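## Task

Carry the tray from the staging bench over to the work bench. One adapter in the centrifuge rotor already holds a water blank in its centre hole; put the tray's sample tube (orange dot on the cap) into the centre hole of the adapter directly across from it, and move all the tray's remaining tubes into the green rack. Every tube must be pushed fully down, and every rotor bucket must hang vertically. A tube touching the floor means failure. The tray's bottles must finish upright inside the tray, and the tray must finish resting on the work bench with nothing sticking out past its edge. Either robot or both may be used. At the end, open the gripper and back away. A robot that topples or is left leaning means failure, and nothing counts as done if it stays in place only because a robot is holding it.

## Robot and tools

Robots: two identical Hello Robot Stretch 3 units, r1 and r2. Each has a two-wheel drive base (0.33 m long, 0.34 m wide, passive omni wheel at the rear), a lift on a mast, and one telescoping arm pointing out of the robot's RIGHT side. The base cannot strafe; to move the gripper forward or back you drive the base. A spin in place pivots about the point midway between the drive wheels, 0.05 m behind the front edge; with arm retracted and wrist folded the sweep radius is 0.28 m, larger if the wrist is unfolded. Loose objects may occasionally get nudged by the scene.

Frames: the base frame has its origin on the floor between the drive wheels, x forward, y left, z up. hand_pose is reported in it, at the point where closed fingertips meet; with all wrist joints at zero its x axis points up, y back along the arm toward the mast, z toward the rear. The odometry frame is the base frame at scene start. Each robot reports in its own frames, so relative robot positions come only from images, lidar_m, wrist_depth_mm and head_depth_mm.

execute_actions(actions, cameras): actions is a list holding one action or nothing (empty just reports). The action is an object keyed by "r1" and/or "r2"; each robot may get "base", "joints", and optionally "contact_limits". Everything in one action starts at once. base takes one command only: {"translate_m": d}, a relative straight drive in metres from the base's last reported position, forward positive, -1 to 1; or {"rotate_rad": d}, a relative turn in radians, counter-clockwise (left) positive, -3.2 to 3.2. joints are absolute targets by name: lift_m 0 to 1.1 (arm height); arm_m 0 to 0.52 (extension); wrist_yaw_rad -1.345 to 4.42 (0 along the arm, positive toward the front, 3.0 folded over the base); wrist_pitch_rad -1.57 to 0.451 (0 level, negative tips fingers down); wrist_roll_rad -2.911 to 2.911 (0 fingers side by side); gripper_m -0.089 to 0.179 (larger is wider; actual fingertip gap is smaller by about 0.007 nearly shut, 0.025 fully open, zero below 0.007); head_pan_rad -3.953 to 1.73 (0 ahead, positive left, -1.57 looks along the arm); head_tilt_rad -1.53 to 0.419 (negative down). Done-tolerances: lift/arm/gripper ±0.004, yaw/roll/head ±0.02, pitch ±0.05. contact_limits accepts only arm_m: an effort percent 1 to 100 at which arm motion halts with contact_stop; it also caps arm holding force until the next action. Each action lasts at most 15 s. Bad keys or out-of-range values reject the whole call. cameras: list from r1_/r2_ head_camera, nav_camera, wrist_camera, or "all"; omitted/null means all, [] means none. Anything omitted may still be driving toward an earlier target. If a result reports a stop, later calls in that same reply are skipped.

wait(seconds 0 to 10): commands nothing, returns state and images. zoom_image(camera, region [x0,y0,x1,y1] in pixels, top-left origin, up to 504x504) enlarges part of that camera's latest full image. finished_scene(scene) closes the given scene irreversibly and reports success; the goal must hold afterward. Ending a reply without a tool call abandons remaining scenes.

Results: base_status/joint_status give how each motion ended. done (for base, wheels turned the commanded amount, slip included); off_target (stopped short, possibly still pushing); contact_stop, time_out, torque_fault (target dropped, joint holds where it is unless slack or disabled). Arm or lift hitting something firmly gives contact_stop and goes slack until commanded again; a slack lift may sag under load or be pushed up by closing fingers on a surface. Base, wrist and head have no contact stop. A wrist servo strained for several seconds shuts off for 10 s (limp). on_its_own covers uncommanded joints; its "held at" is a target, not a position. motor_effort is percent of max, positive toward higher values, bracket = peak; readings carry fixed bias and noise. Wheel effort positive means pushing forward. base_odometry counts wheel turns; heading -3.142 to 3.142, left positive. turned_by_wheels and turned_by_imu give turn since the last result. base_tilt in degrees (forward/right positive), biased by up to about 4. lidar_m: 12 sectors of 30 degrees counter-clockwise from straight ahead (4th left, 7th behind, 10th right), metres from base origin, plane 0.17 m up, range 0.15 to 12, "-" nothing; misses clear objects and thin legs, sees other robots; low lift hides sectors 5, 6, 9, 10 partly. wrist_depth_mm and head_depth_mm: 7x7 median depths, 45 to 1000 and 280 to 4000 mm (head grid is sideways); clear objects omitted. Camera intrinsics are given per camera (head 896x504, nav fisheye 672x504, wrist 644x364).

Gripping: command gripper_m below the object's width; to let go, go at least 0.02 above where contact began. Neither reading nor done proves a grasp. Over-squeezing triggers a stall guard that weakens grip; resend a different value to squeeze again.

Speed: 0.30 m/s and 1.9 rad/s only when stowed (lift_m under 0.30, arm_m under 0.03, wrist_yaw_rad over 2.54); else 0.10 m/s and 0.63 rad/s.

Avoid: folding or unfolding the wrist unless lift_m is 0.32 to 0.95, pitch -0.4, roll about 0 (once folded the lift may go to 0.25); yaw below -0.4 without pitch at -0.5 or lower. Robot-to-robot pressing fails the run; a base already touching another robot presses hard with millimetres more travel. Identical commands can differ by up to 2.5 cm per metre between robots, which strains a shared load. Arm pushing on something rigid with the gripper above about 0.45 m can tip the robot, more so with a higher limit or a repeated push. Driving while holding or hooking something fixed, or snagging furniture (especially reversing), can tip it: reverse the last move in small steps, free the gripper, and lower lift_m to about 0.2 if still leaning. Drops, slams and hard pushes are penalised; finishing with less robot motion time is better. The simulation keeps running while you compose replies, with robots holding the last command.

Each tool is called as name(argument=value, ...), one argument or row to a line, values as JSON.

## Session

execute_actions(
  actions=[],
)

Scene clock: 0.00 s.
r1.base_odometry: x=+0.000 y=+0.000 heading=+0.000 (m, m, rad; r1's odometry frame)
r1.turned_by_wheels: +0.000 (rad since the last result)
r1.turned_by_imu: +0.000 (rad since the last result)
r1.base_tilt: forward=-0.2 right=-1.4 (deg)
r1.lidar_m: 2.63 1.68 1.15 2.34 2.47 1.38 1.17 1.17 1.33 2.25 2.53 1.28
r1.head_depth_mm: 1941 3041 - - - 2470 1849 / 1947 3029 - - - 2580 1858 / 1941 3046 3914 3977 3957 2949 2022 / 1932 3073 3776 3807 3873 2941 2035 / 1922 3041 3701 3777 3711 2954 2028 / 1907 2989 3548 3560 3548 2611 2022 / 1924 3012 3450 3423 3429 2963 2023
r1.base_status: not commanded
r1.joint_positions: lift_m=+0.338 arm_m=-0.001 wrist_yaw_rad=+2.938 wrist_pitch_rad=-0.478 wrist_roll_rad=-0.001 gripper_m=+0.037 head_pan_rad=-0.012 head_tilt_rad=-0.011
r1.joint_status: not commanded
r1.motor_effort: left_wheel=+1 right_wheel=+0 lift_m=+18 arm_m=+0 wrist_yaw_rad=+0 wrist_pitch_rad=+6 wrist_roll_rad=+0 gripper_m=+0 head_pan_rad=+0 head_tilt_rad=+2 (%)
r1.hand_pose: x=+0.0225 y=+0.0677 z=+0.3377 quat_wxyz=(+0.237, +0.700, +0.097, +0.667) (m; r1's base frame)
r1.wrist_depth_mm: - - - - - - - / - - - - - - - / 891 - 932 949 971 979 994 / 720 - 745 756 763 780 790 / 599 590 635 623 632 639 646 / 511 513 - 531 544 538 546 / 461 - - 463 463 471 477
r2.base_odometry: x=+0.000 y=+0.000 heading=+0.000 (m, m, rad; r2's odometry frame)
r2.turned_by_wheels: +0.000 (rad since the last result)
r2.turned_by_imu: +0.000 (rad since the last result)
r2.base_tilt: forward=-1.6 right=+0.2 (deg)
r2.lidar_m: 2.78 1.63 1.03 0.94 0.94 1.15 2.24 1.92 1.51 2.62 1.29 1.35
r2.head_depth_mm: 1788 2455 - - 2543 2413 2084 / 1767 2462 - - 2979 2824 2147 / 1750 2604 - - - 3255 2148 / 1743 2565 - - - 3234 2151 / 1730 2550 - - - 3277 2185 / 1725 2519 - - - 3327 2203 / 1715 2502 3958 3942 3917 3400 2210
r2.base_status: not commanded
r2.joint_positions: lift_m=+0.542 arm_m=+0.001 wrist_yaw_rad=+2.924 wrist_pitch_rad=-0.574 wrist_roll_rad=+0.004 gripper_m=+0.037 head_pan_rad=-0.020 head_tilt_rad=+0.002
r2.joint_status: not commanded
r2.motor_effort: left_wheel=-1 right_wheel=+0 lift_m=+42 arm_m=-1 wrist_yaw_rad=+0 wrist_pitch_rad=+6 wrist_roll_rad=+0 gripper_m=+0 head_pan_rad=+0 head_tilt_rad=+2 (%)
r2.hand_pose: x=+0.0225 y=+0.0510 z=+0.5217 quat_wxyz=(+0.273, +0.697, +0.125, +0.651) (m; r2's base frame)
r2.wrist_depth_mm: - 859 939 - - - - / 850 - - - - - - / 915 - - - - - - / 908 912 954 968 975 977 994 / 796 801 - 817 841 834 850 / 702 706 - 716 732 721 739 / 621 629 - 656 635 656 650
pictures: r1_head_camera (sideways: a quarter turn clockwise sets it upright), r1_nav_camera (sideways: a quarter turn counterclockwise sets it upright), r1_wrist_camera, r2_head_camera (sideways: a quarter turn clockwise sets it upright), r2_nav_camera (sideways: a quarter turn counterclockwise sets it upright), r2_wrist_camera
Images, in order (width x height): r1_head_camera 896x504, r1_nav_camera 672x504, r1_wrist_camera 644x364, r2_head_camera 896x504, r2_nav_camera 672x504, r2_wrist_camera 644x364.

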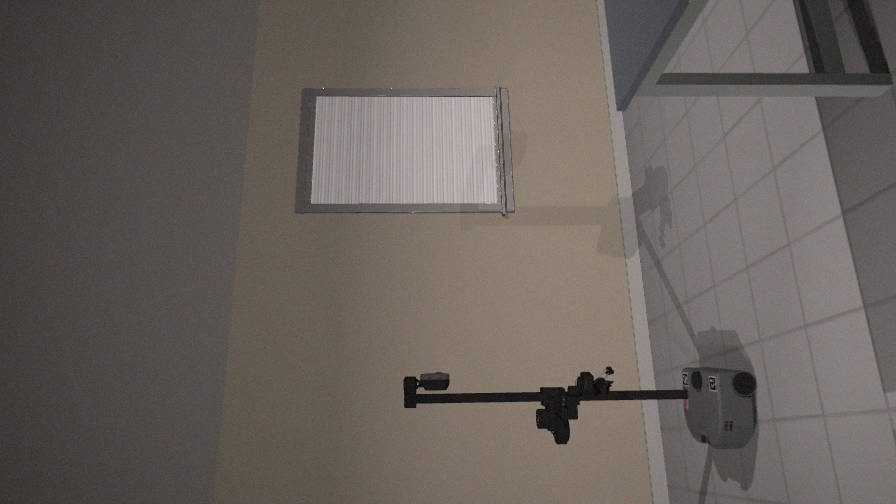

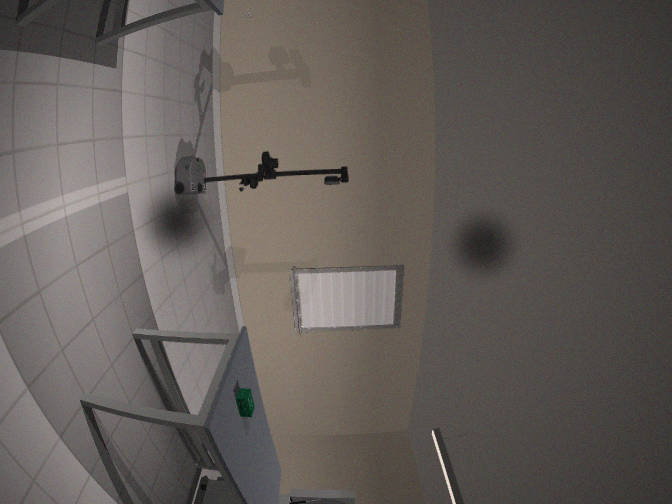

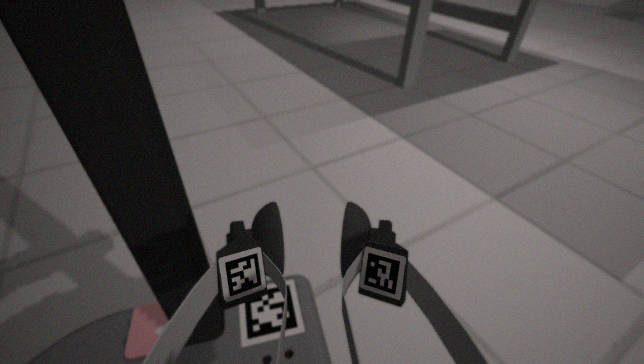

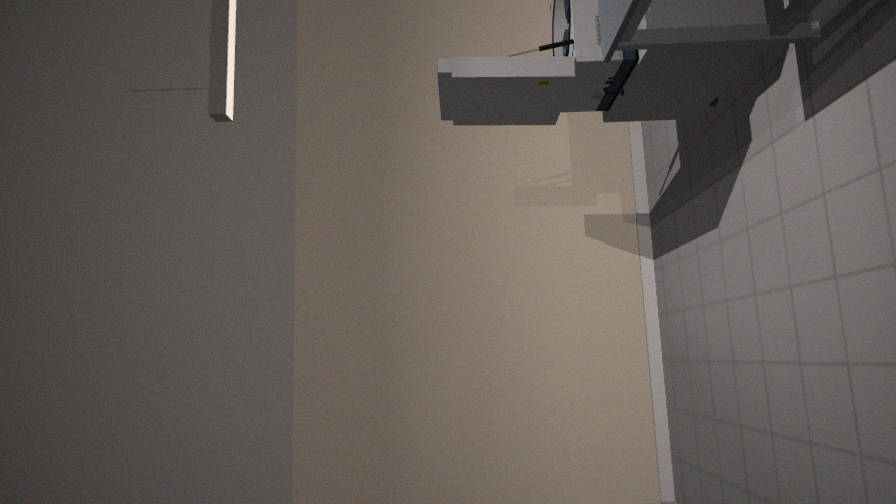

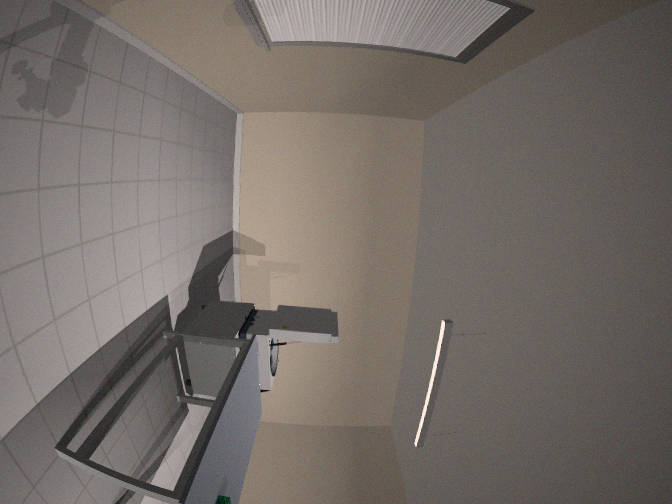

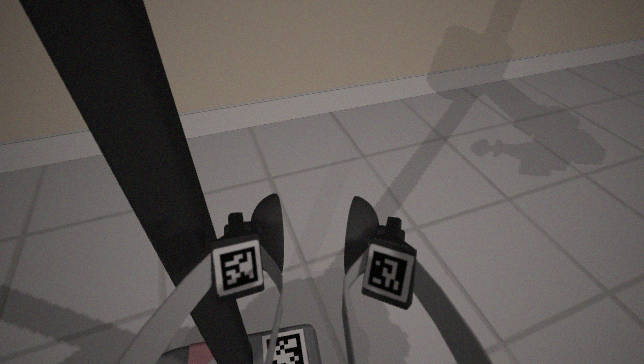

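execute_actions(
  actions=[
    {"r1":{"joints":{"head_pan_rad":-1.0,"head_tilt_rad":-0.5}},"r2":{"joints":{"head_pan_rad":-1.0,"head_tilt_rad":-0.5}}},
  ],
  cameras=["r1_head_camera","r1_nav_camera","r2_head_camera","r2_nav_camera"],
)

Scene clock: 7.17 s.
r1.base_odometry: x=+0.000 y=+0.000 heading=+0.000 (m, m, rad; r1's odometry frame)
r1.turned_by_wheels: +0.000 (rad since the last result)
r1.turned_by_imu: +0.001 (rad since the last result)
r1.base_tilt: forward=-0.1 right=-1.3 (deg)
r1.lidar_m: 2.62 1.68 1.15 2.35 2.47 1.38 1.17 1.17 1.33 2.24 2.53 1.28
r1.head_depth_mm: 3741 - - 2671 1951 1524 1268 / 3727 - - 2666 1944 1529 1255 / 3908 - - 2639 1936 1533 1261 / - - 3149 2671 1936 1537 1259 / - 3162 2852 2657 1949 1530 1262 / - 2858 2036 2635 1931 1515 1268 / - - 1706 2491 1802 1513 1270
r1.base_status: not commanded
r1.joint_positions: lift_m=+0.338 arm_m=-0.001 wrist_yaw_rad=+2.938 wrist_pitch_rad=-0.478 wrist_roll_rad=-0.001 gripper_m=+0.037 head_pan_rad=-0.993 head_tilt_rad=-0.493
r1.joint_status: all done
r1.motor_effort: left_wheel=+1(1) right_wheel=+0(0) lift_m=+18(18) arm_m=+0(0) wrist_yaw_rad=+0(0) wrist_pitch_rad=+7(7) wrist_roll_rad=+0(0) gripper_m=+1(0) head_pan_rad=-3(29) head_tilt_rad=-3(28) (%)
r1.hand_pose: x=+0.0225 y=+0.0677 z=+0.3377 quat_wxyz=(+0.237, +0.700, +0.097, +0.667) (m; r1's base frame)
r1.wrist_depth_mm: - - - - - - - / - - - - - - - / 889 - 929 949 953 994 1000 / 715 - 748 744 762 781 786 / 600 592 630 631 629 636 642 / 515 517 - 530 542 536 541 / 457 - - 460 463 469 474
r2.base_odometry: x=+0.000 y=+0.000 heading=+0.000 (m, m, rad; r2's odometry frame)
r2.turned_by_wheels: +0.000 (rad since the last result)
r2.turned_by_imu: +0.000 (rad since the last result)
r2.base_tilt: forward=-1.5 right=+0.2 (deg)
r2.lidar_m: 2.79 1.63 1.03 0.93 0.94 1.15 2.25 1.92 1.51 2.61 1.30 1.36
r2.head_depth_mm: 3084 3297 3511 2726 1958 1537 1269 / 3192 3507 3734 2766 1990 1543 1271 / 3344 3660 3852 2748 1999 1553 1275 / 3455 3825 1936 2636 1997 1551 1273 / 3635 - 1950 1445 1789 1564 1284 / 3747 - 1970 2543 1953 1579 1292 / - - 2001 2570 1958 1581 1295
r2.base_status: not commanded
r2.joint_positions: lift_m=+0.542 arm_m=+0.001 wrist_yaw_rad=+2.924 wrist_pitch_rad=-0.574 wrist_roll_rad=+0.004 gripper_m=+0.037 head_pan_rad=-0.993 head_tilt_rad=-0.493
r2.joint_status: all done
r2.motor_effort: left_wheel=+0(0) right_wheel=+0(0) lift_m=+42(42) arm_m=-1(1) wrist_yaw_rad=-1(1) wrist_pitch_rad=+6(6) wrist_roll_rad=+1(0) gripper_m=+0(0) head_pan_rad=-4(35) head_tilt_rad=-2(22) (%)
r2.hand_pose: x=+0.0225 y=+0.0510 z=+0.5217 quat_wxyz=(+0.273, +0.697, +0.125, +0.651) (m; r2's base frame)
r2.wrist_depth_mm: - 857 957 - - - - / 846 - - - - - - / 896 - - - - - - / 911 898 943 939 994 990 993 / 799 797 - 827 836 838 858 / 698 692 - 724 730 729 754 / 624 625 - 660 647 656 655
pictures: r1_head_camera (sideways: a quarter turn clockwise sets it upright), r1_nav_camera (sideways: a quarter turn counterclockwise sets it upright), r2_head_camera (sideways: a quarter turn clockwise sets it upright), r2_nav_camera (sideways: a quarter turn counterclockwise sets it upright)
Images, in order (width x height): r1_head_camera 896x504, r1_nav_camera 672x504, r2_head_camera 896x504, r2_nav_camera 672x504.

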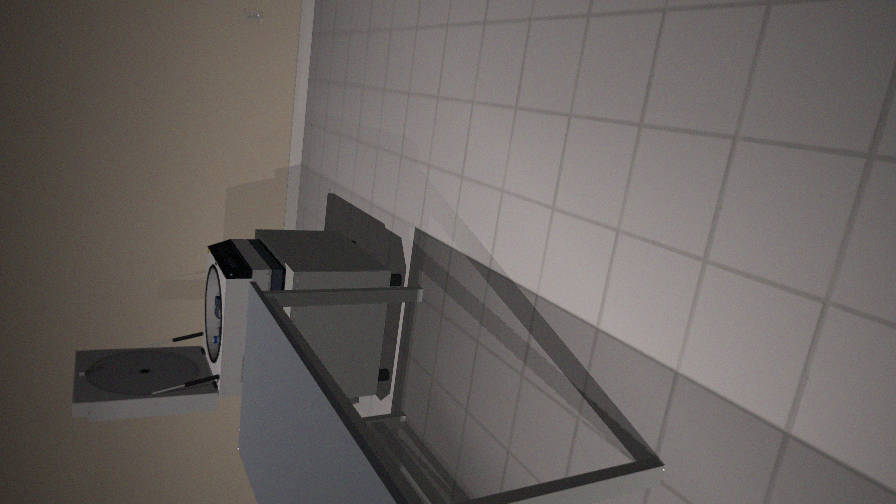

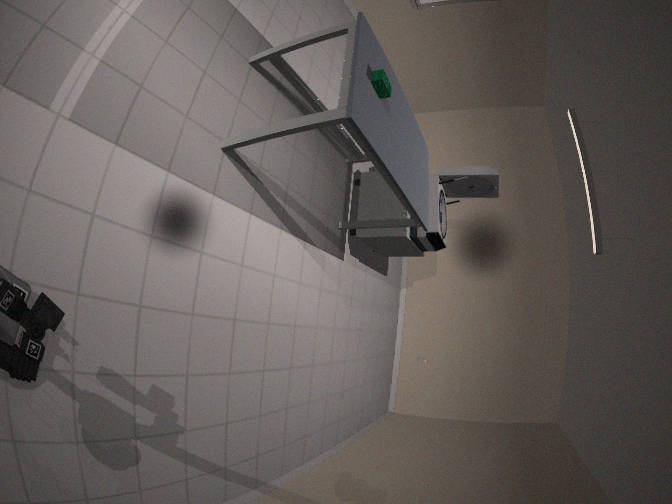

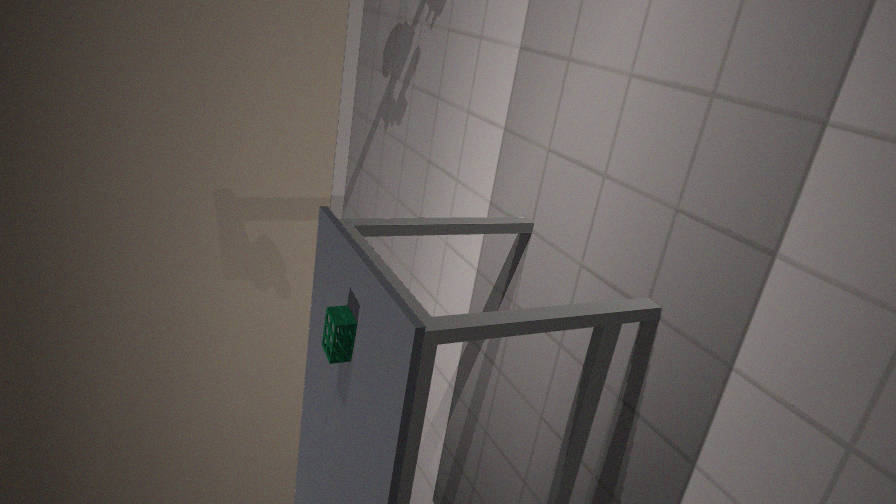

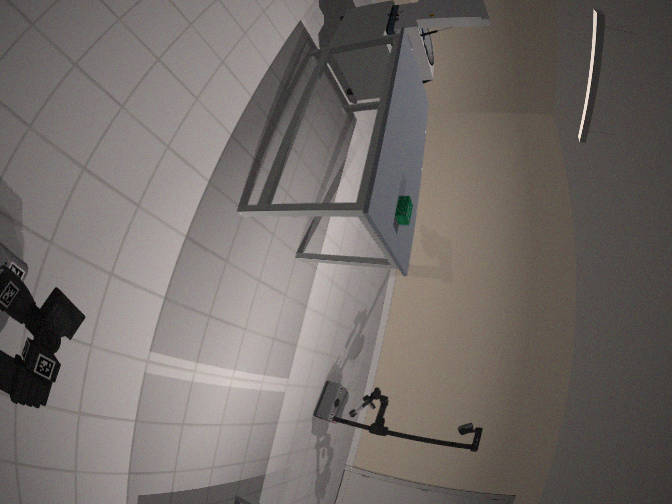

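execute_actions(
  actions=[
    {"r1":{"joints":{"head_pan_rad":-2.8,"head_tilt_rad":-0.4}},"r2":{"joints":{"head_pan_rad":-2.6,"head_tilt_rad":-0.4}}},
  ],
  cameras=["r1_head_camera","r1_nav_camera","r2_head_camera","r2_nav_camera"],
)

Scene clock: 18.80 s.
r1.base_odometry: x=+0.000 y=+0.000 heading=+0.000 (m, m, rad; r1's odometry frame)
r1.turned_by_wheels: +0.000 (rad since the last result)
r1.turned_by_imu: +0.001 (rad since the last result)
r1.base_tilt: forward=-0.3 right=-1.5 (deg)
r1.lidar_m: 2.63 1.68 1.15 2.35 2.46 1.38 1.17 1.17 1.34 2.25 2.52 1.29
r1.head_depth_mm: 962 1043 1142 1253 1381 1505 1330 / 974 1048 1138 1253 1388 1524 1332 / 977 1058 1152 1262 1401 1548 1336 / 977 1058 1153 1272 1399 1544 1332 / 985 1068 1160 1282 1416 1558 1331 / 992 1079 1159 1284 1413 1549 1327 / 994 1077 1175 1295 1438 1560 1333
r1.base_status: not commanded
r1.joint_positions: lift_m=+0.338 arm_m=-0.001 wrist_yaw_rad=+2.938 wrist_pitch_rad=-0.478 wrist_roll_rad=-0.001 gripper_m=+0.037 head_pan_rad=-2.793 head_tilt_rad=-0.409
r1.joint_status: all done
r1.motor_effort: left_wheel=+1(1) right_wheel=+0(0) lift_m=+18(18) arm_m=+0(0) wrist_yaw_rad=+0(0) wrist_pitch_rad=+6(7) wrist_roll_rad=+0(0) gripper_m=+1(1) head_pan_rad=-2(27) head_tilt_rad=+4(17) (%)
r1.hand_pose: x=+0.0225 y=+0.0677 z=+0.3377 quat_wxyz=(+0.237, +0.700, +0.097, +0.667) (m; r1's base frame)
r1.wrist_depth_mm: - - - - - - - / - - - - - - - / 905 - 919 967 957 979 - / 725 - 741 747 765 766 781 / 598 583 638 618 631 641 650 / 514 520 - 520 544 536 545 / 464 - - 459 465 471 472
r2.base_odometry: x=+0.000 y=+0.000 heading=+0.000 (m, m, rad; r2's odometry frame)
r2.turned_by_wheels: +0.000 (rad since the last result)
r2.turned_by_imu: +0.000 (rad since the last result)
r2.base_tilt: forward=-1.5 right=+0.3 (deg)
r2.lidar_m: 2.78 1.63 1.03 0.93 0.94 1.15 2.23 1.92 1.51 2.62 1.29 1.35
r2.head_depth_mm: 3671 3951 - 3247 2205 1666 1337 / 3835 - - 3297 2205 1665 1342 / - - - 3309 2238 1690 1354 / - - - 3125 2251 1695 1353 / - - - 3339 2256 1700 1357 / - - 2885 2978 2162 1716 1362 / - - - 1704 2013 1708 1371
r2.base_status: not commanded
r2.joint_positions: lift_m=+0.542 arm_m=+0.001 wrist_yaw_rad=+2.924 wrist_pitch_rad=-0.574 wrist_roll_rad=+0.004 gripper_m=+0.037 head_pan_rad=-2.593 head_tilt_rad=-0.409
r2.joint_status: all done
r2.motor_effort: left_wheel=+0(1) right_wheel=+0(1) lift_m=+42(42) arm_m=-1(1) wrist_yaw_rad=+2(1) wrist_pitch_rad=+6(5) wrist_roll_rad=+1(0) gripper_m=+0(0) head_pan_rad=-4(37) head_tilt_rad=+3(9) (%)
r2.hand_pose: x=+0.0225 y=+0.0510 z=+0.5217 quat_wxyz=(+0.273, +0.697, +0.125, +0.651) (m; r2's base frame)
r2.wrist_depth_mm: - 867 901 - - - - / 829 - - - - - - / 914 - - - - - - / 910 914 938 954 963 998 989 / 788 803 - 826 831 838 849 / 693 701 - 713 737 732 741 / 625 626 - 659 651 654 667
pictures: r1_head_camera (sideways: a quarter turn clockwise sets it upright), r1_nav_camera (sideways: a quarter turn counterclockwise sets it upright), r2_head_camera (sideways: a quarter turn clockwise sets it upright), r2_nav_camera (sideways: a quarter turn counterclockwise sets it upright)
Images, in order (width x height): r1_head_camera 896x504, r1_nav_camera 672x504, r2_head_camera 896x504, r2_nav_camera 672x504.

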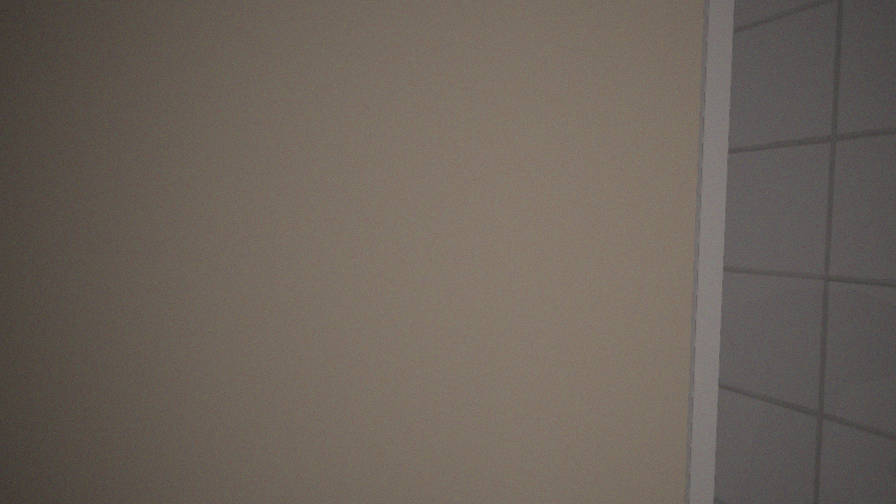

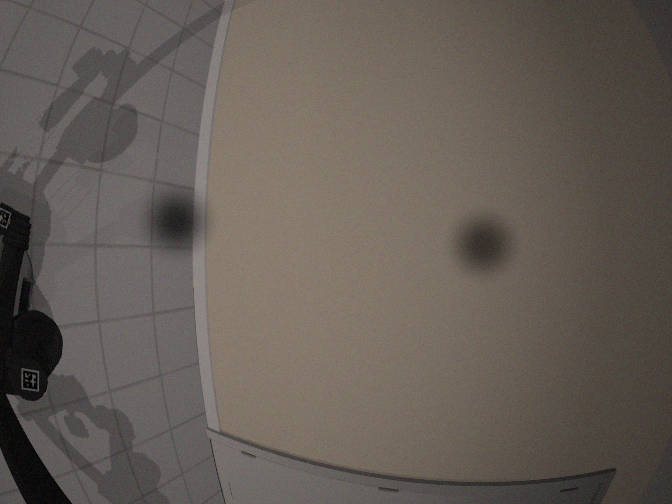

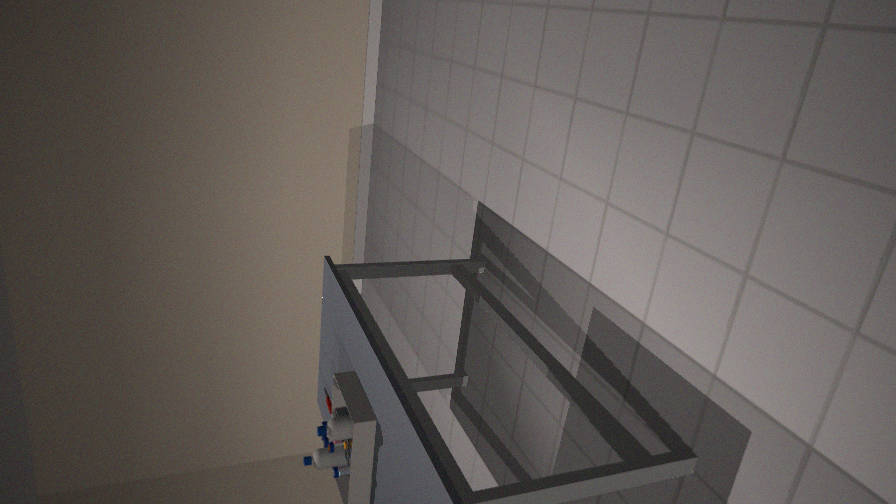

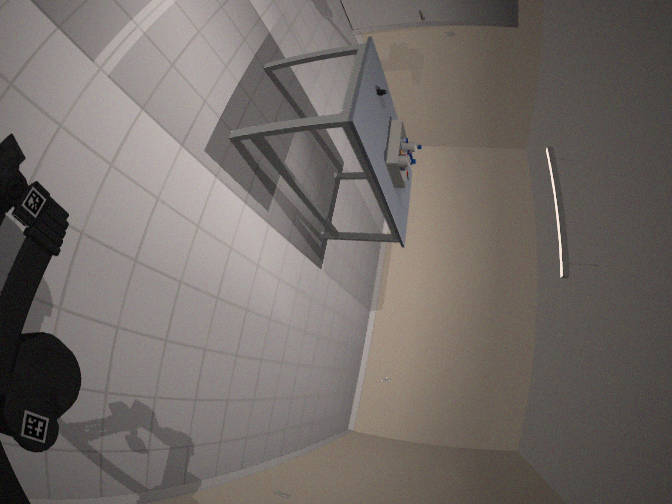

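execute_actions(
  actions=[
    {"r1":{"base":{"rotate_rad":1.83},"joints":{"head_pan_rad":-1.2,"head_tilt_rad":-0.45}},"r2":{"base":{"rotate_rad":0.26},"joints":{"head_pan_rad":-2.2,"head_tilt_rad":-0.4}}},
  ],
  cameras=["r1_head_camera","r1_nav_camera","r2_head_camera"],
)

Scene clock: 40.13 s.
r1.base_odometry: x=+0.000 y=+0.000 heading=+1.830 (m, m, rad; r1's odometry frame)
r1.turned_by_wheels: +1.830 (rad since the last result)
r1.turned_by_imu: +1.835 (rad since the last result)
r1.base_tilt: forward=-0.3 right=-1.5 (deg)
r1.lidar_m: 4.24 1.70 1.23 1.17 1.20 1.60 4.03 1.29 1.31 2.63 1.15 1.17
r1.head_depth_mm: 2953 3203 3461 2653 2076 1602 1297 / 3053 3303 3635 2946 2033 1603 1298 / 3194 3399 3734 2963 2052 1585 1305 / 3237 3562 3888 2898 2063 1587 1307 / 3366 3732 3962 2620 2029 1594 1305 / 3486 3816 - 2618 2077 1597 1295 / 3606 3957 - 1345 1400 1488 1296
r1.base_status: done
r1.joint_positions: lift_m=+0.338 arm_m=-0.001 wrist_yaw_rad=+2.938 wrist_pitch_rad=-0.478 wrist_roll_rad=-0.001 gripper_m=+0.037 head_pan_rad=-1.207 head_tilt_rad=-0.445
r1.joint_status: all done
r1.motor_effort: left_wheel=-4(9) right_wheel=+4(6) lift_m=+18(18) arm_m=+0(0) wrist_yaw_rad=+0(0) wrist_pitch_rad=+7(7) wrist_roll_rad=+0(0) gripper_m=+1(2) head_pan_rad=+2(28) head_tilt_rad=-3(10) (%)
r1.hand_pose: x=+0.0225 y=+0.0677 z=+0.3377 quat_wxyz=(+0.237, +0.700, +0.097, +0.667) (m; r1's base frame)
r1.wrist_depth_mm: - - - - - - - / - - - - - - - / 885 - 915 957 976 985 971 / 716 - 744 755 754 755 784 / 600 582 633 619 631 637 639 / 515 517 - 527 548 543 541 / 462 - - 461 465 469 475
r2.base_odometry: x=+0.000 y=+0.000 heading=+0.260 (m, m, rad; r2's odometry frame)
r2.turned_by_wheels: +0.260 (rad since the last result)
r2.turned_by_imu: +0.256 (rad since the last result)
r2.base_tilt: forward=-1.5 right=+0.2 (deg)
r2.lidar_m: 2.73 1.23 0.95 0.94 1.00 1.46 4.52 1.51 2.02 2.63 1.29 1.72
r2.head_depth_mm: - - 2088 2834 2014 1669 1339 / - - - 1629 1953 1673 1346 / - - - 2896 2233 1691 1346 / 3759 - - 2918 2233 1698 1348 / 3510 3731 - 3383 2261 1692 1363 / 3359 3567 3771 3425 2269 1705 1369 / 3184 3372 3622 3451 2306 1724 1376
r2.base_status: done
r2.joint_positions: lift_m=+0.542 arm_m=+0.001 wrist_yaw_rad=+2.924 wrist_pitch_rad=-0.574 wrist_roll_rad=+0.004 gripper_m=+0.037 head_pan_rad=-2.207 head_tilt_rad=-0.408
r2.joint_status: all done
r2.motor_effort: left_wheel=-5(9) right_wheel=+3(6) lift_m=+42(42) arm_m=-1(1) wrist_yaw_rad=-1(0) wrist_pitch_rad=+6(6) wrist_roll_rad=+0(0) gripper_m=+0(0) head_pan_rad=+2(25) head_tilt_rad=+3(4) (%)
r2.hand_pose: x=+0.0225 y=+0.0510 z=+0.5217 quat_wxyz=(+0.273, +0.697, +0.125, +0.651) (m; r2's base frame)
r2.wrist_depth_mm: - 914 933 952 - - - / 965 - - - - - - / - - - - - - - / 916 917 941 939 962 988 988 / 785 806 - 826 839 841 853 / 702 701 - 720 727 725 745 / 624 637 - 659 642 655 657
pictures: r1_head_camera (sideways: a quarter turn clockwise sets it upright), r1_nav_camera (sideways: a quarter turn counterclockwise sets it upright), r2_head_camera (sideways: a quarter turn clockwise sets it upright)
Images, in order (width x height): r1_head_camera 896x504, r1_nav_camera 672x504, r2_head_camera 896x504.

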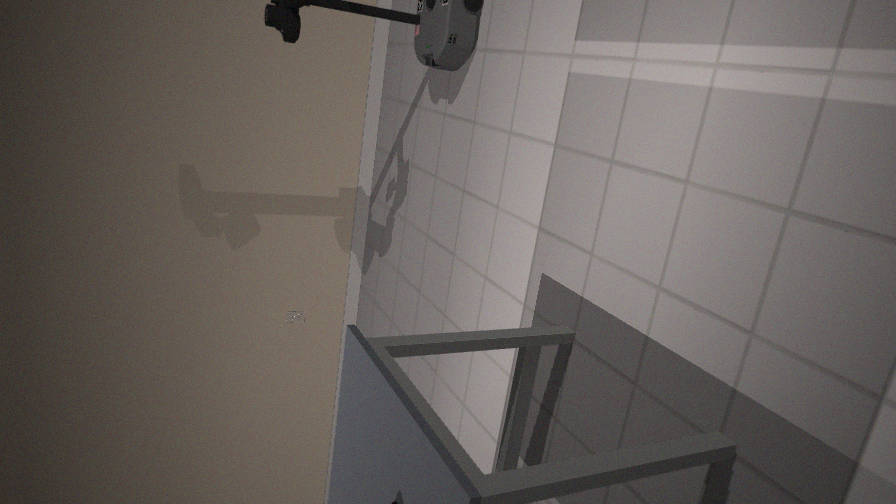

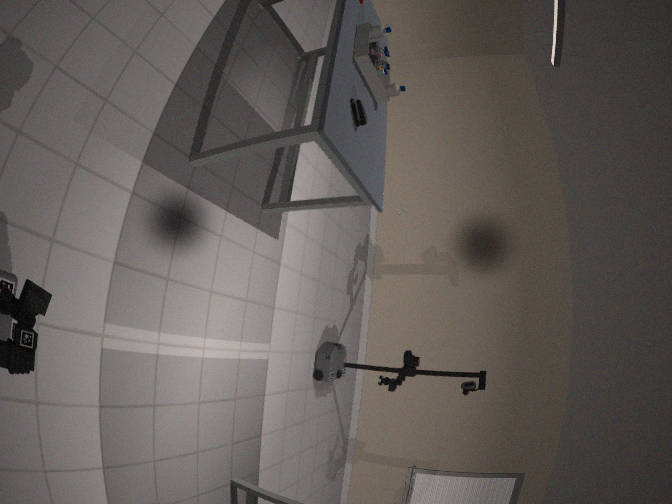

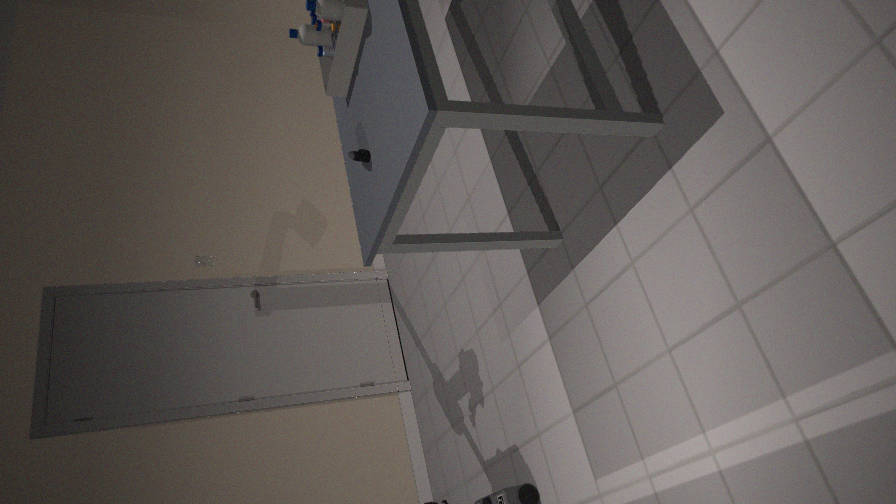

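execute_actions(
  actions=[
    {"r1":{"base":{"rotate_rad":-0.27},"joints":{"wrist_pitch_rad":-0.4,"wrist_yaw_rad":3.0}},"r2":{"base":{"rotate_rad":0.27},"joints":{"wrist_pitch_rad":-0.4,"wrist_yaw_rad":3.0}}},
  ],
  cameras=[],
)

execute_actions(
  actions=[
    {"r1":{"joints":{"lift_m":0.26}},"r2":{"joints":{"lift_m":0.26}}},
  ],
  cameras=[],
)

execute_actions(
  actions=[
    {"r1":{"base":{"translate_m":0.8}},"r2":{"base":{"translate_m":-0.8}}},
  ],
  cameras=["r1_head_camera","r2_head_camera"],
)

Scene clock: 55.07 s.
r1.base_odometry: x=+0.000 y=+0.000 heading=+1.560 (m, m, rad; r1's odometry frame)
r1.turned_by_wheels: -0.270 (rad since the last result)
r1.turned_by_imu: -0.270 (rad since the last result)
r1.base_tilt: forward=-0.3 right=-1.4 (deg)
r1.lidar_m: 2.35 2.55 1.39 1.17 1.17 1.33 2.20 2.53 1.29 1.79 1.68 1.15
r1.head_depth_mm: 3023 3309 3588 2929 2093 1580 1301 / 3084 3364 3668 2900 2071 1598 1307 / 3056 3301 3632 2749 2055 1607 1302 / 3112 3418 3647 2898 2042 1602 1297 / 3125 3378 3764 2939 2052 1600 1296 / 3127 3366 3722 2894 2065 1573 1304 / 3163 3463 3749 2886 1967 1603 1298
r1.base_status: done
r1.joint_positions: lift_m=+0.338 arm_m=-0.001 wrist_yaw_rad=+2.998 wrist_pitch_rad=-0.422 wrist_roll_rad=-0.001 gripper_m=+0.037 head_pan_rad=-1.207 head_tilt_rad=-0.445
r1.joint_status: all done
r1.motor_effort: left_wheel=+5(9) right_wheel=-3(7) lift_m=+18(18) arm_m=+0(0) wrist_yaw_rad=+2(3) wrist_pitch_rad=+12(11) wrist_roll_rad=+0(0) gripper_m=+1(0) head_pan_rad=+2(3) head_tilt_rad=-4(4) (%)
r1.hand_pose: x=+0.0108 y=+0.0773 z=+0.3499 quat_wxyz=(+0.198, +0.700, +0.099, +0.680) (m; r1's base frame)
r1.wrist_depth_mm: 876 - - - - - - / 951 - - - - - - / 961 - - - - - - / 792 780 811 816 833 844 866 / 640 649 - 668 668 675 681 / 546 541 - 557 571 563 576 / 468 501 - 482 485 487 493
r2.base_odometry: x=+0.000 y=+0.000 heading=+0.530 (m, m, rad; r2's odometry frame)
r2.turned_by_wheels: +0.270 (rad since the last result)
r2.turned_by_imu: +0.266 (rad since the last result)
r2.base_tilt: forward=-1.5 right=+0.3 (deg)
r2.lidar_m: 1.61 1.03 0.93 0.94 1.15 2.27 1.91 1.51 2.62 1.29 1.36 2.84
r2.head_depth_mm: 3638 3953 - 2862 2198 1656 1337 / 3550 3762 - 3079 2192 1673 1340 / 3465 3658 - 3353 2220 1681 1351 / 3332 3574 3867 3383 2260 1687 1363 / 3277 3518 3781 3152 2259 1693 1367 / 3182 3341 3628 3404 2267 1714 1364 / 3096 3293 3578 3474 2304 1717 1376
r2.base_status: done
r2.joint_positions: lift_m=+0.542 arm_m=+0.001 wrist_yaw_rad=+2.998 wrist_pitch_rad=-0.422 wrist_roll_rad=+0.004 gripper_m=+0.037 head_pan_rad=-2.207 head_tilt_rad=-0.408
r2.joint_status: all done
r2.motor_effort: left_wheel=-4(9) right_wheel=+3(5) lift_m=+42(42) arm_m=-1(1) wrist_yaw_rad=+2(3) wrist_pitch_rad=+10(10) wrist_roll_rad=+0(0) gripper_m=+0(0) head_pan_rad=+2(3) head_tilt_rad=+2(3) (%)
r2.hand_pose: x=+0.0108 y=+0.0753 z=+0.5541 quat_wxyz=(+0.198, +0.701, +0.098, +0.678) (m; r2's base frame)
r2.wrist_depth_mm: - - 980 913 879 844 791 / - - - - 960 884 819 / - - - - - 980 925 / - - - - - - 986 / 905 928 - 948 983 981 - / 788 793 - 823 839 837 835 / 683 692 696 699 707 724 734
pictures: none
No camera images: the call's "cameras" was empty. Leave "cameras" out to get every camera's image.

Scene clock: 58.47 s.
r1.base_odometry: x=+0.000 y=+0.000 heading=+1.560 (m, m, rad; r1's odometry frame)
r1.turned_by_wheels: +0.000 (rad since the last result)
r1.turned_by_imu: +0.001 (rad since the last result)
r1.base_tilt: forward=-0.1 right=-1.4 (deg)
r1.lidar_m: 2.35 2.55 1.39 1.18 1.17 1.32 2.19 2.53 1.29 1.79 1.68 1.15
r1.head_depth_mm: 3040 3326 3640 2948 2083 1603 1301 / 3132 3339 3636 2941 2072 1605 1302 / 3051 3286 3529 2733 2074 1587 1299 / 3095 3369 3731 2913 2057 1593 1298 / 3104 3401 3708 2928 2048 1581 1298 / 3112 3364 3787 2918 2074 1599 1298 / 3155 3397 3751 2908 1965 1600 1294
r1.base_status: not commanded
r1.joint_positions: lift_m=+0.260 arm_m=-0.001 wrist_yaw_rad=+2.998 wrist_pitch_rad=-0.421 wrist_roll_rad=-0.001 gripper_m=+0.037 head_pan_rad=-1.207 head_tilt_rad=-0.445
r1.joint_status: all done
r1.motor_effort: left_wheel=+5(5) right_wheel=-3(3) lift_m=+14(15) arm_m=+0(0) wrist_yaw_rad=+2(2) wrist_pitch_rad=+10(11) wrist_roll_rad=-1(0) gripper_m=+0(0) head_pan_rad=+3(3) head_tilt_rad=-4(3) (%)
r1.hand_pose: x=+0.0108 y=+0.0774 z=+0.2722 quat_wxyz=(+0.197, +0.700, +0.098, +0.680) (m; r1's base frame)
r1.wrist_depth_mm: 879 - - - - - - / 952 - - - - - - / 846 - 870 882 901 931 940 / 659 645 673 687 691 695 715 / 536 535 - 576 558 563 573 / 466 - - - 473 467 478 / - - - - 399 406 407
r2.base_odometry: x=+0.000 y=+0.000 heading=+0.530 (m, m, rad; r2's odometry frame)
r2.turned_by_wheels: +0.000 (rad since the last result)
r2.turned_by_imu: +0.000 (rad since the last result)
r2.base_tilt: forward=-1.6 right=+0.3 (deg)
r2.lidar_m: 1.62 1.03 0.93 0.94 1.15 2.27 1.91 1.51 2.63 1.30 1.36 2.84
r2.head_depth_mm: 3685 3954 - 2864 2201 1661 1338 / 3588 3802 - 3075 2218 1675 1344 / 3423 3723 - 3376 2230 1697 1349 / 3332 3561 3828 3340 2236 1694 1359 / 3241 3489 3697 3168 2254 1692 1365 / 3172 3363 3637 3198 2285 1698 1368 / 3077 3318 3534 3479 2290 1725 1375
r2.base_status: not commanded
r2.joint_positions: lift_m=+0.261 arm_m=+0.001 wrist_yaw_rad=+2.998 wrist_pitch_rad=-0.421 wrist_roll_rad=+0.004 gripper_m=+0.037 head_pan_rad=-2.207 head_tilt_rad=-0.408
r2.joint_status: all done
r2.motor_effort: left_wheel=-4(4) right_wheel=+3(3) lift_m=+18(41) arm_m=-1(1) wrist_yaw_rad=+3(1) wrist_pitch_rad=+10(10) wrist_roll_rad=+1(0) gripper_m=+0(0) head_pan_rad=+2(3) head_tilt_rad=+2(3) (%)
r2.hand_pose: x=+0.0108 y=+0.0755 z=+0.2728 quat_wxyz=(+0.197, +0.701, +0.097, +0.678) (m; r2's base frame)
r2.wrist_depth_mm: - - 977 939 880 838 786 / - - - 985 935 898 840 / 815 - 874 894 904 921 868 / 647 660 693 695 701 701 724 / 536 542 - 562 566 572 584 / 473 - - - 481 487 496 / - - - - 412 418 418
pictures: none
No camera images: the call's "cameras" was empty. Leave "cameras" out to get every camera's image.

Scene clock: 62.90 s.
r1.base_odometry: x=+0.009 y=+0.800 heading=+1.560 (m, m, rad; r1's odometry frame)
r1.turned_by_wheels: +0.000 (rad since the last result)
r1.turned_by_imu: +0.003 (rad since the last result)
r1.base_tilt: forward=-0.2 right=-1.5 (deg)
r1.lidar_m: 1.56 3.04 1.65 1.39 1.41 1.60 2.65 1.82 2.13 2.11 0.61 1.43
r1.head_depth_mm: 2853 3092 3363 2941 2037 1577 1303 / 2844 3113 3416 2770 2051 1592 1307 / 2837 3134 3353 2398 2066 1584 1298 / 2833 3131 3468 1194 846 868 1236 / 2907 3128 3430 1197 845 1499 1300 / 2869 3186 3490 1194 847 1525 1299 / 2945 3192 3505 1187 846 1540 1290
r1.base_status: done
r1.joint_positions: lift_m=+0.260 arm_m=-0.001 wrist_yaw_rad=+2.999 wrist_pitch_rad=-0.421 wrist_roll_rad=-0.001 gripper_m=+0.037 head_pan_rad=-1.207 head_tilt_rad=-0.445
r1.joint_status: not commanded
r1.motor_effort: left_wheel=+5(15) right_wheel=-3(6) lift_m=+14(14) arm_m=+0(0) wrist_yaw_rad=+2(2) wrist_pitch_rad=+10(11) wrist_roll_rad=+0(0) gripper_m=+0(1) head_pan_rad=+1(3) head_tilt_rad=-3(3) (%)
r1.hand_pose: x=+0.0107 y=+0.0775 z=+0.2723 quat_wxyz=(+0.197, +0.700, +0.098, +0.680) (m; r1's base frame)
r1.wrist_depth_mm: - - - - - - - / - - - - - - - / 849 - 868 893 918 930 938 / 654 648 668 673 691 701 712 / 533 538 - 572 559 565 568 / 466 - - - 474 469 478 / - - - - 401 409 409
r2.base_odometry: x=-0.690 y=-0.404 heading=+0.529 (m, m, rad; r2's odometry frame)
r2.turned_by_wheels: +0.000 (rad since the last result)
r2.turned_by_imu: -0.002 (rad since the last result)
r2.base_tilt: forward=-1.5 right=+0.3 (deg)
r2.lidar_m: 2.11 1.34 1.21 1.22 1.49 2.94 1.43 0.91 0.87 3.56 1.66 1.98
r2.head_depth_mm: 3378 3631 - 1364 1941 1663 1307 / 3262 3524 3878 1371 1078 1674 1270 / 3178 3412 3699 1383 1027 1141 1245 / 3097 3321 3568 1505 1972 1697 1356 / 3003 3177 3474 2815 2213 1695 1368 / 2943 3153 3368 3182 2247 1714 1366 / 2877 3082 3239 3389 2295 1721 1374
r2.base_status: done
r2.joint_positions: lift_m=+0.261 arm_m=+0.001 wrist_yaw_rad=+2.999 wrist_pitch_rad=-0.421 wrist_roll_rad=+0.004 gripper_m=+0.037 head_pan_rad=-2.207 head_tilt_rad=-0.408
r2.joint_status: not commanded
r2.motor_effort: left_wheel=-4(12) right_wheel=+3(5) lift_m=+18(18) arm_m=-1(1) wrist_yaw_rad=+1(2) wrist_pitch_rad=+10(10) wrist_roll_rad=+0(1) gripper_m=+0(0) head_pan_rad=+3(3) head_tilt_rad=+3(2) (%)
r2.hand_pose: x=+0.0107 y=+0.0755 z=+0.2728 quat_wxyz=(+0.197, +0.701, +0.098, +0.678) (m; r2's base frame)
r2.wrist_depth_mm: - - - - - - - / - - - - - - - / 833 - 875 883 905 926 944 / 652 663 665 691 693 706 716 / 542 547 - 560 570 584 582 / 471 - - - 479 483 486 / - - - - 412 418 425
pictures: r1_head_camera (sideways: a quarter turn clockwise sets it upright), r2_head_camera (sideways: a quarter turn clockwise sets it upright)
Images, in order (width x height): r1_head_camera 896x504, r2_head_camera 896x504.

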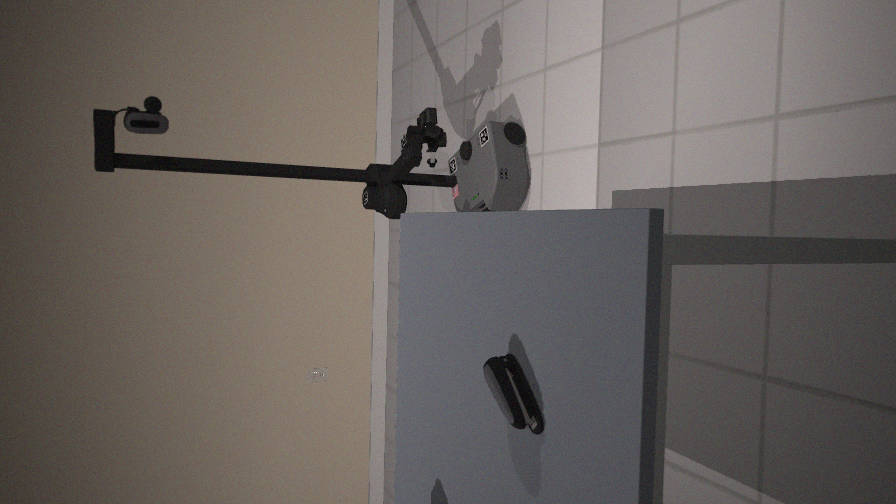

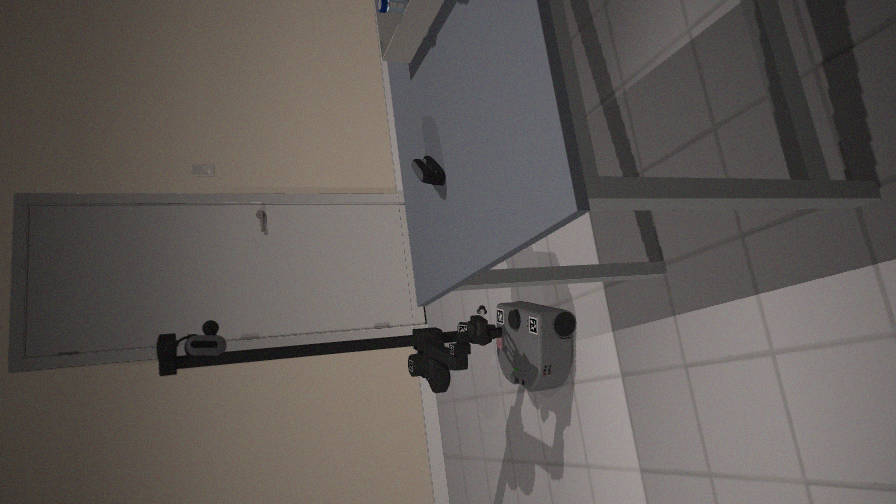

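execute_actions(
  actions=[
    {"r1":{"base":{"translate_m":0.9}},"r2":{"base":{"translate_m":-1.0}}},
  ],
  cameras=[],
)

execute_actions(
  actions=[
    {"r1":{"base":{"rotate_rad":0.27},"joints":{"head_pan_rad":-1.4,"head_tilt_rad":-0.8}},"r2":{"base":{"rotate_rad":-0.27},"joints":{"head_pan_rad":-1.8,"head_tilt_rad":-0.8}}},
  ],
  cameras=["r1_head_camera","r2_head_camera"],
)

Scene clock: 74.87 s.
r1.base_odometry: x=+0.018 y=+1.700 heading=+1.560 (m, m, rad; r1's odometry frame)
r1.turned_by_wheels: +0.000 (rad since the last result)
r1.turned_by_imu: +0.003 (rad since the last result)
r1.base_tilt: forward=-0.2 right=-1.5 (deg)
r1.lidar_m: 0.67 2.66 1.99 1.65 1.65 1.89 3.15 0.88 1.18 1.00 0.99 0.68
r1.head_depth_mm: 2572 2823 3073 1137 763 621 538 / 2572 2843 3129 2970 787 619 537 / 2557 2849 3052 1727 746 616 535 / 2637 2887 3142 2932 782 624 537 / 2621 2856 3157 2955 849 659 537 / 2661 2859 3174 2936 846 658 537 / 2695 2937 3216 2883 852 655 534
r1.base_status: done
r1.joint_positions: lift_m=+0.260 arm_m=-0.001 wrist_yaw_rad=+2.999 wrist_pitch_rad=-0.421 wrist_roll_rad=-0.001 gripper_m=+0.037 head_pan_rad=-1.207 head_tilt_rad=-0.445
r1.joint_status: not commanded
r1.motor_effort: left_wheel=+5(17) right_wheel=-3(7) lift_m=+14(14) arm_m=+1(0) wrist_yaw_rad=+2(2) wrist_pitch_rad=+11(11) wrist_roll_rad=+0(0) gripper_m=+1(0) head_pan_rad=+2(2) head_tilt_rad=-2(2) (%)
r1.hand_pose: x=+0.0107 y=+0.0775 z=+0.2723 quat_wxyz=(+0.197, +0.700, +0.098, +0.680) (m; r1's base frame)
r1.wrist_depth_mm: - - - - - - - / - - - - - - - / 848 - 887 878 905 937 925 / 652 640 670 677 685 699 703 / 532 544 - 572 554 564 568 / 466 - - - 477 470 476 / - - - - 402 406 409
r2.base_odometry: x=-1.554 y=-0.909 heading=+0.529 (m, m, rad; r2's odometry frame)
r2.turned_by_wheels: +0.000 (rad since the last result)
r2.turned_by_imu: -0.003 (rad since the last result)
r2.base_tilt: forward=-1.5 right=+0.3 (deg)
r2.lidar_m: 2.70 1.72 1.56 1.57 1.91 2.85 0.84 0.53 0.48 0.48 0.59 2.43
r2.head_depth_mm: 3073 3296 3622 1359 922 694 1343 / 2974 3202 3462 1372 924 697 1308 / 2901 3081 3341 3348 932 701 1276 / 2840 2994 3205 3323 915 705 1248 / 2736 2874 3128 1712 895 707 619 / 2624 2779 3007 3192 723 712 587 / 2572 2756 2936 3039 958 715 574
r2.base_status: done
r2.joint_positions: lift_m=+0.261 arm_m=+0.001 wrist_yaw_rad=+2.999 wrist_pitch_rad=-0.421 wrist_roll_rad=+0.004 gripper_m=+0.037 head_pan_rad=-2.207 head_tilt_rad=-0.408
r2.joint_status: not commanded
r2.motor_effort: left_wheel=-4(15) right_wheel=+3(5) lift_m=+18(18) arm_m=-1(1) wrist_yaw_rad=+2(1) wrist_pitch_rad=+10(10) wrist_roll_rad=+1(1) gripper_m=+0(0) head_pan_rad=+2(3) head_tilt_rad=+3(2) (%)
r2.hand_pose: x=+0.0107 y=+0.0755 z=+0.2728 quat_wxyz=(+0.197, +0.701, +0.098, +0.678) (m; r2's base frame)
r2.wrist_depth_mm: - - - - - - - / - - - - - - - / 835 - 865 875 910 904 955 / 656 665 671 686 695 703 721 / 534 550 - 557 572 577 588 / 470 - - - 477 484 493 / - - - - 409 416 421
pictures: none
No camera images: the call's "cameras" was empty. Leave "cameras" out to get every camera's image.

Scene clock: 76.17 s.
r1.base_odometry: x=+0.018 y=+1.700 heading=+1.830 (m, m, rad; r1's odometry frame)
r1.turned_by_wheels: +0.270 (rad since the last result)
r1.turned_by_imu: +0.271 (rad since the last result)
r1.base_tilt: forward=-0.3 right=-1.5 (deg)
r1.lidar_m: 2.65 2.46 1.76 1.65 1.71 2.30 2.59 0.87 1.04 1.00 1.02 0.67
r1.head_depth_mm: 2636 2846 806 672 608 1260 1123 / 2588 2827 782 675 606 1280 1119 / 2706 2932 790 651 606 1283 1120 / 2725 2965 896 723 619 1279 1140 / 2781 2926 897 721 618 1271 1113 / 2804 2947 896 718 629 1267 1118 / 2853 2931 889 719 630 1273 1123
r1.base_status: done
r1.joint_positions: lift_m=+0.260 arm_m=-0.001 wrist_yaw_rad=+2.999 wrist_pitch_rad=-0.421 wrist_roll_rad=-0.001 gripper_m=+0.037 head_pan_rad=-1.393 head_tilt_rad=-0.790
r1.joint_status: all done
r1.motor_effort: left_wheel=-3(12) right_wheel=+3(8) lift_m=+13(14) arm_m=+0(0) wrist_yaw_rad=+2(1) wrist_pitch_rad=+10(11) wrist_roll_rad=+0(0) gripper_m=+0(1) head_pan_rad=-2(16) head_tilt_rad=-5(27) (%)
r1.hand_pose: x=+0.0107 y=+0.0775 z=+0.2723 quat_wxyz=(+0.197, +0.700, +0.098, +0.680) (m; r1's base frame)
r1.wrist_depth_mm: - - - - - - - / - - - - - - - / 841 - 879 899 908 935 932 / 656 648 679 682 687 700 710 / 533 532 - 571 558 569 568 / 463 - - - 478 471 476 / - - - - 401 410 408
r2.base_odometry: x=-1.554 y=-0.909 heading=+0.259 (m, m, rad; r2's odometry frame)
r2.turned_by_wheels: -0.270 (rad since the last result)
r2.turned_by_imu: -0.266 (rad since the last result)
r2.base_tilt: forward=-1.5 right=+0.3 (deg)
r2.lidar_m: 2.69 2.05 1.59 1.56 1.66 2.43 2.86 0.63 0.49 0.48 0.51 0.75
r2.head_depth_mm: 2881 3050 927 737 1493 1219 1112 / 2814 3055 937 740 1461 1228 1112 / 2804 3026 900 743 1435 1233 1118 / 2765 2965 892 747 1438 1230 1117 / 2634 2906 748 749 1405 1289 1121 / 2656 2920 920 753 1417 1289 1126 / 2634 2912 962 755 674 1293 1132
r2.base_status: done
r2.joint_positions: lift_m=+0.261 arm_m=+0.001 wrist_yaw_rad=+2.999 wrist_pitch_rad=-0.421 wrist_roll_rad=+0.004 gripper_m=+0.037 head_pan_rad=-1.807 head_tilt_rad=-0.790
r2.joint_status: all done
r2.motor_effort: left_wheel=+4(11) right_wheel=-2(6) lift_m=+18(18) arm_m=-1(1) wrist_yaw_rad=+2(1) wrist_pitch_rad=+10(10) wrist_roll_rad=+0(0) gripper_m=+1(0) head_pan_rad=+3(28) head_tilt_rad=-4(20) (%)
r2.hand_pose: x=+0.0107 y=+0.0755 z=+0.2728 quat_wxyz=(+0.197, +0.701, +0.098, +0.678) (m; r2's base frame)
r2.wrist_depth_mm: - - - - - - - / - - - - - - - / 826 - 864 884 914 921 951 / 654 662 681 678 691 703 721 / 536 539 - 560 578 576 575 / 465 - - - 487 486 488 / - - - - 411 415 417
pictures: r1_head_camera (sideways: a quarter turn clockwise sets it upright), r2_head_camera (sideways: a quarter turn clockwise sets it upright)
Images, in order (width x height): r1_head_camera 896x504, r2_head_camera 896x504.

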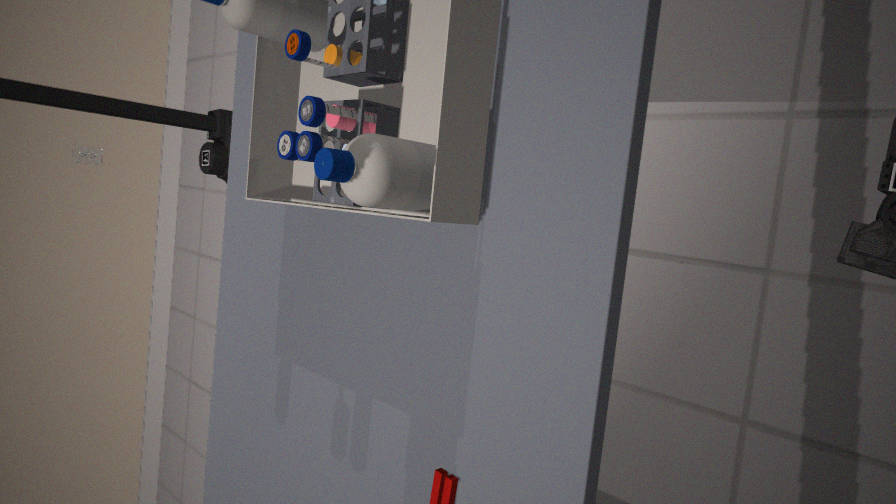

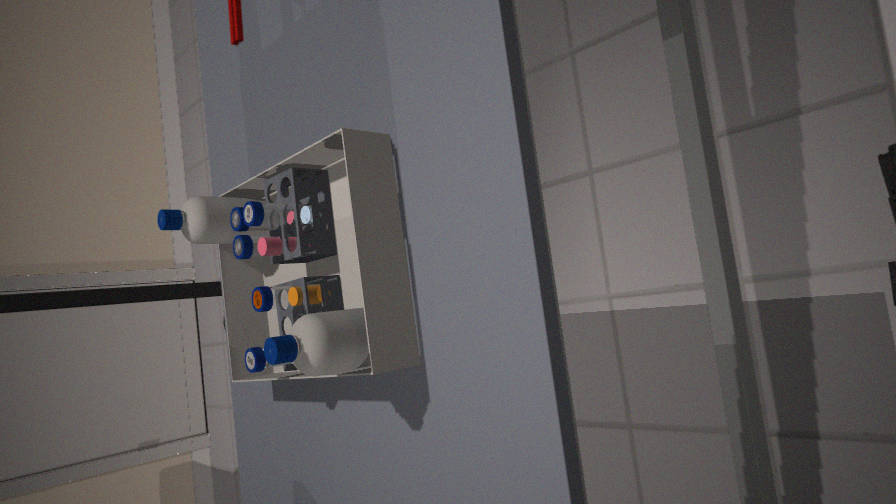

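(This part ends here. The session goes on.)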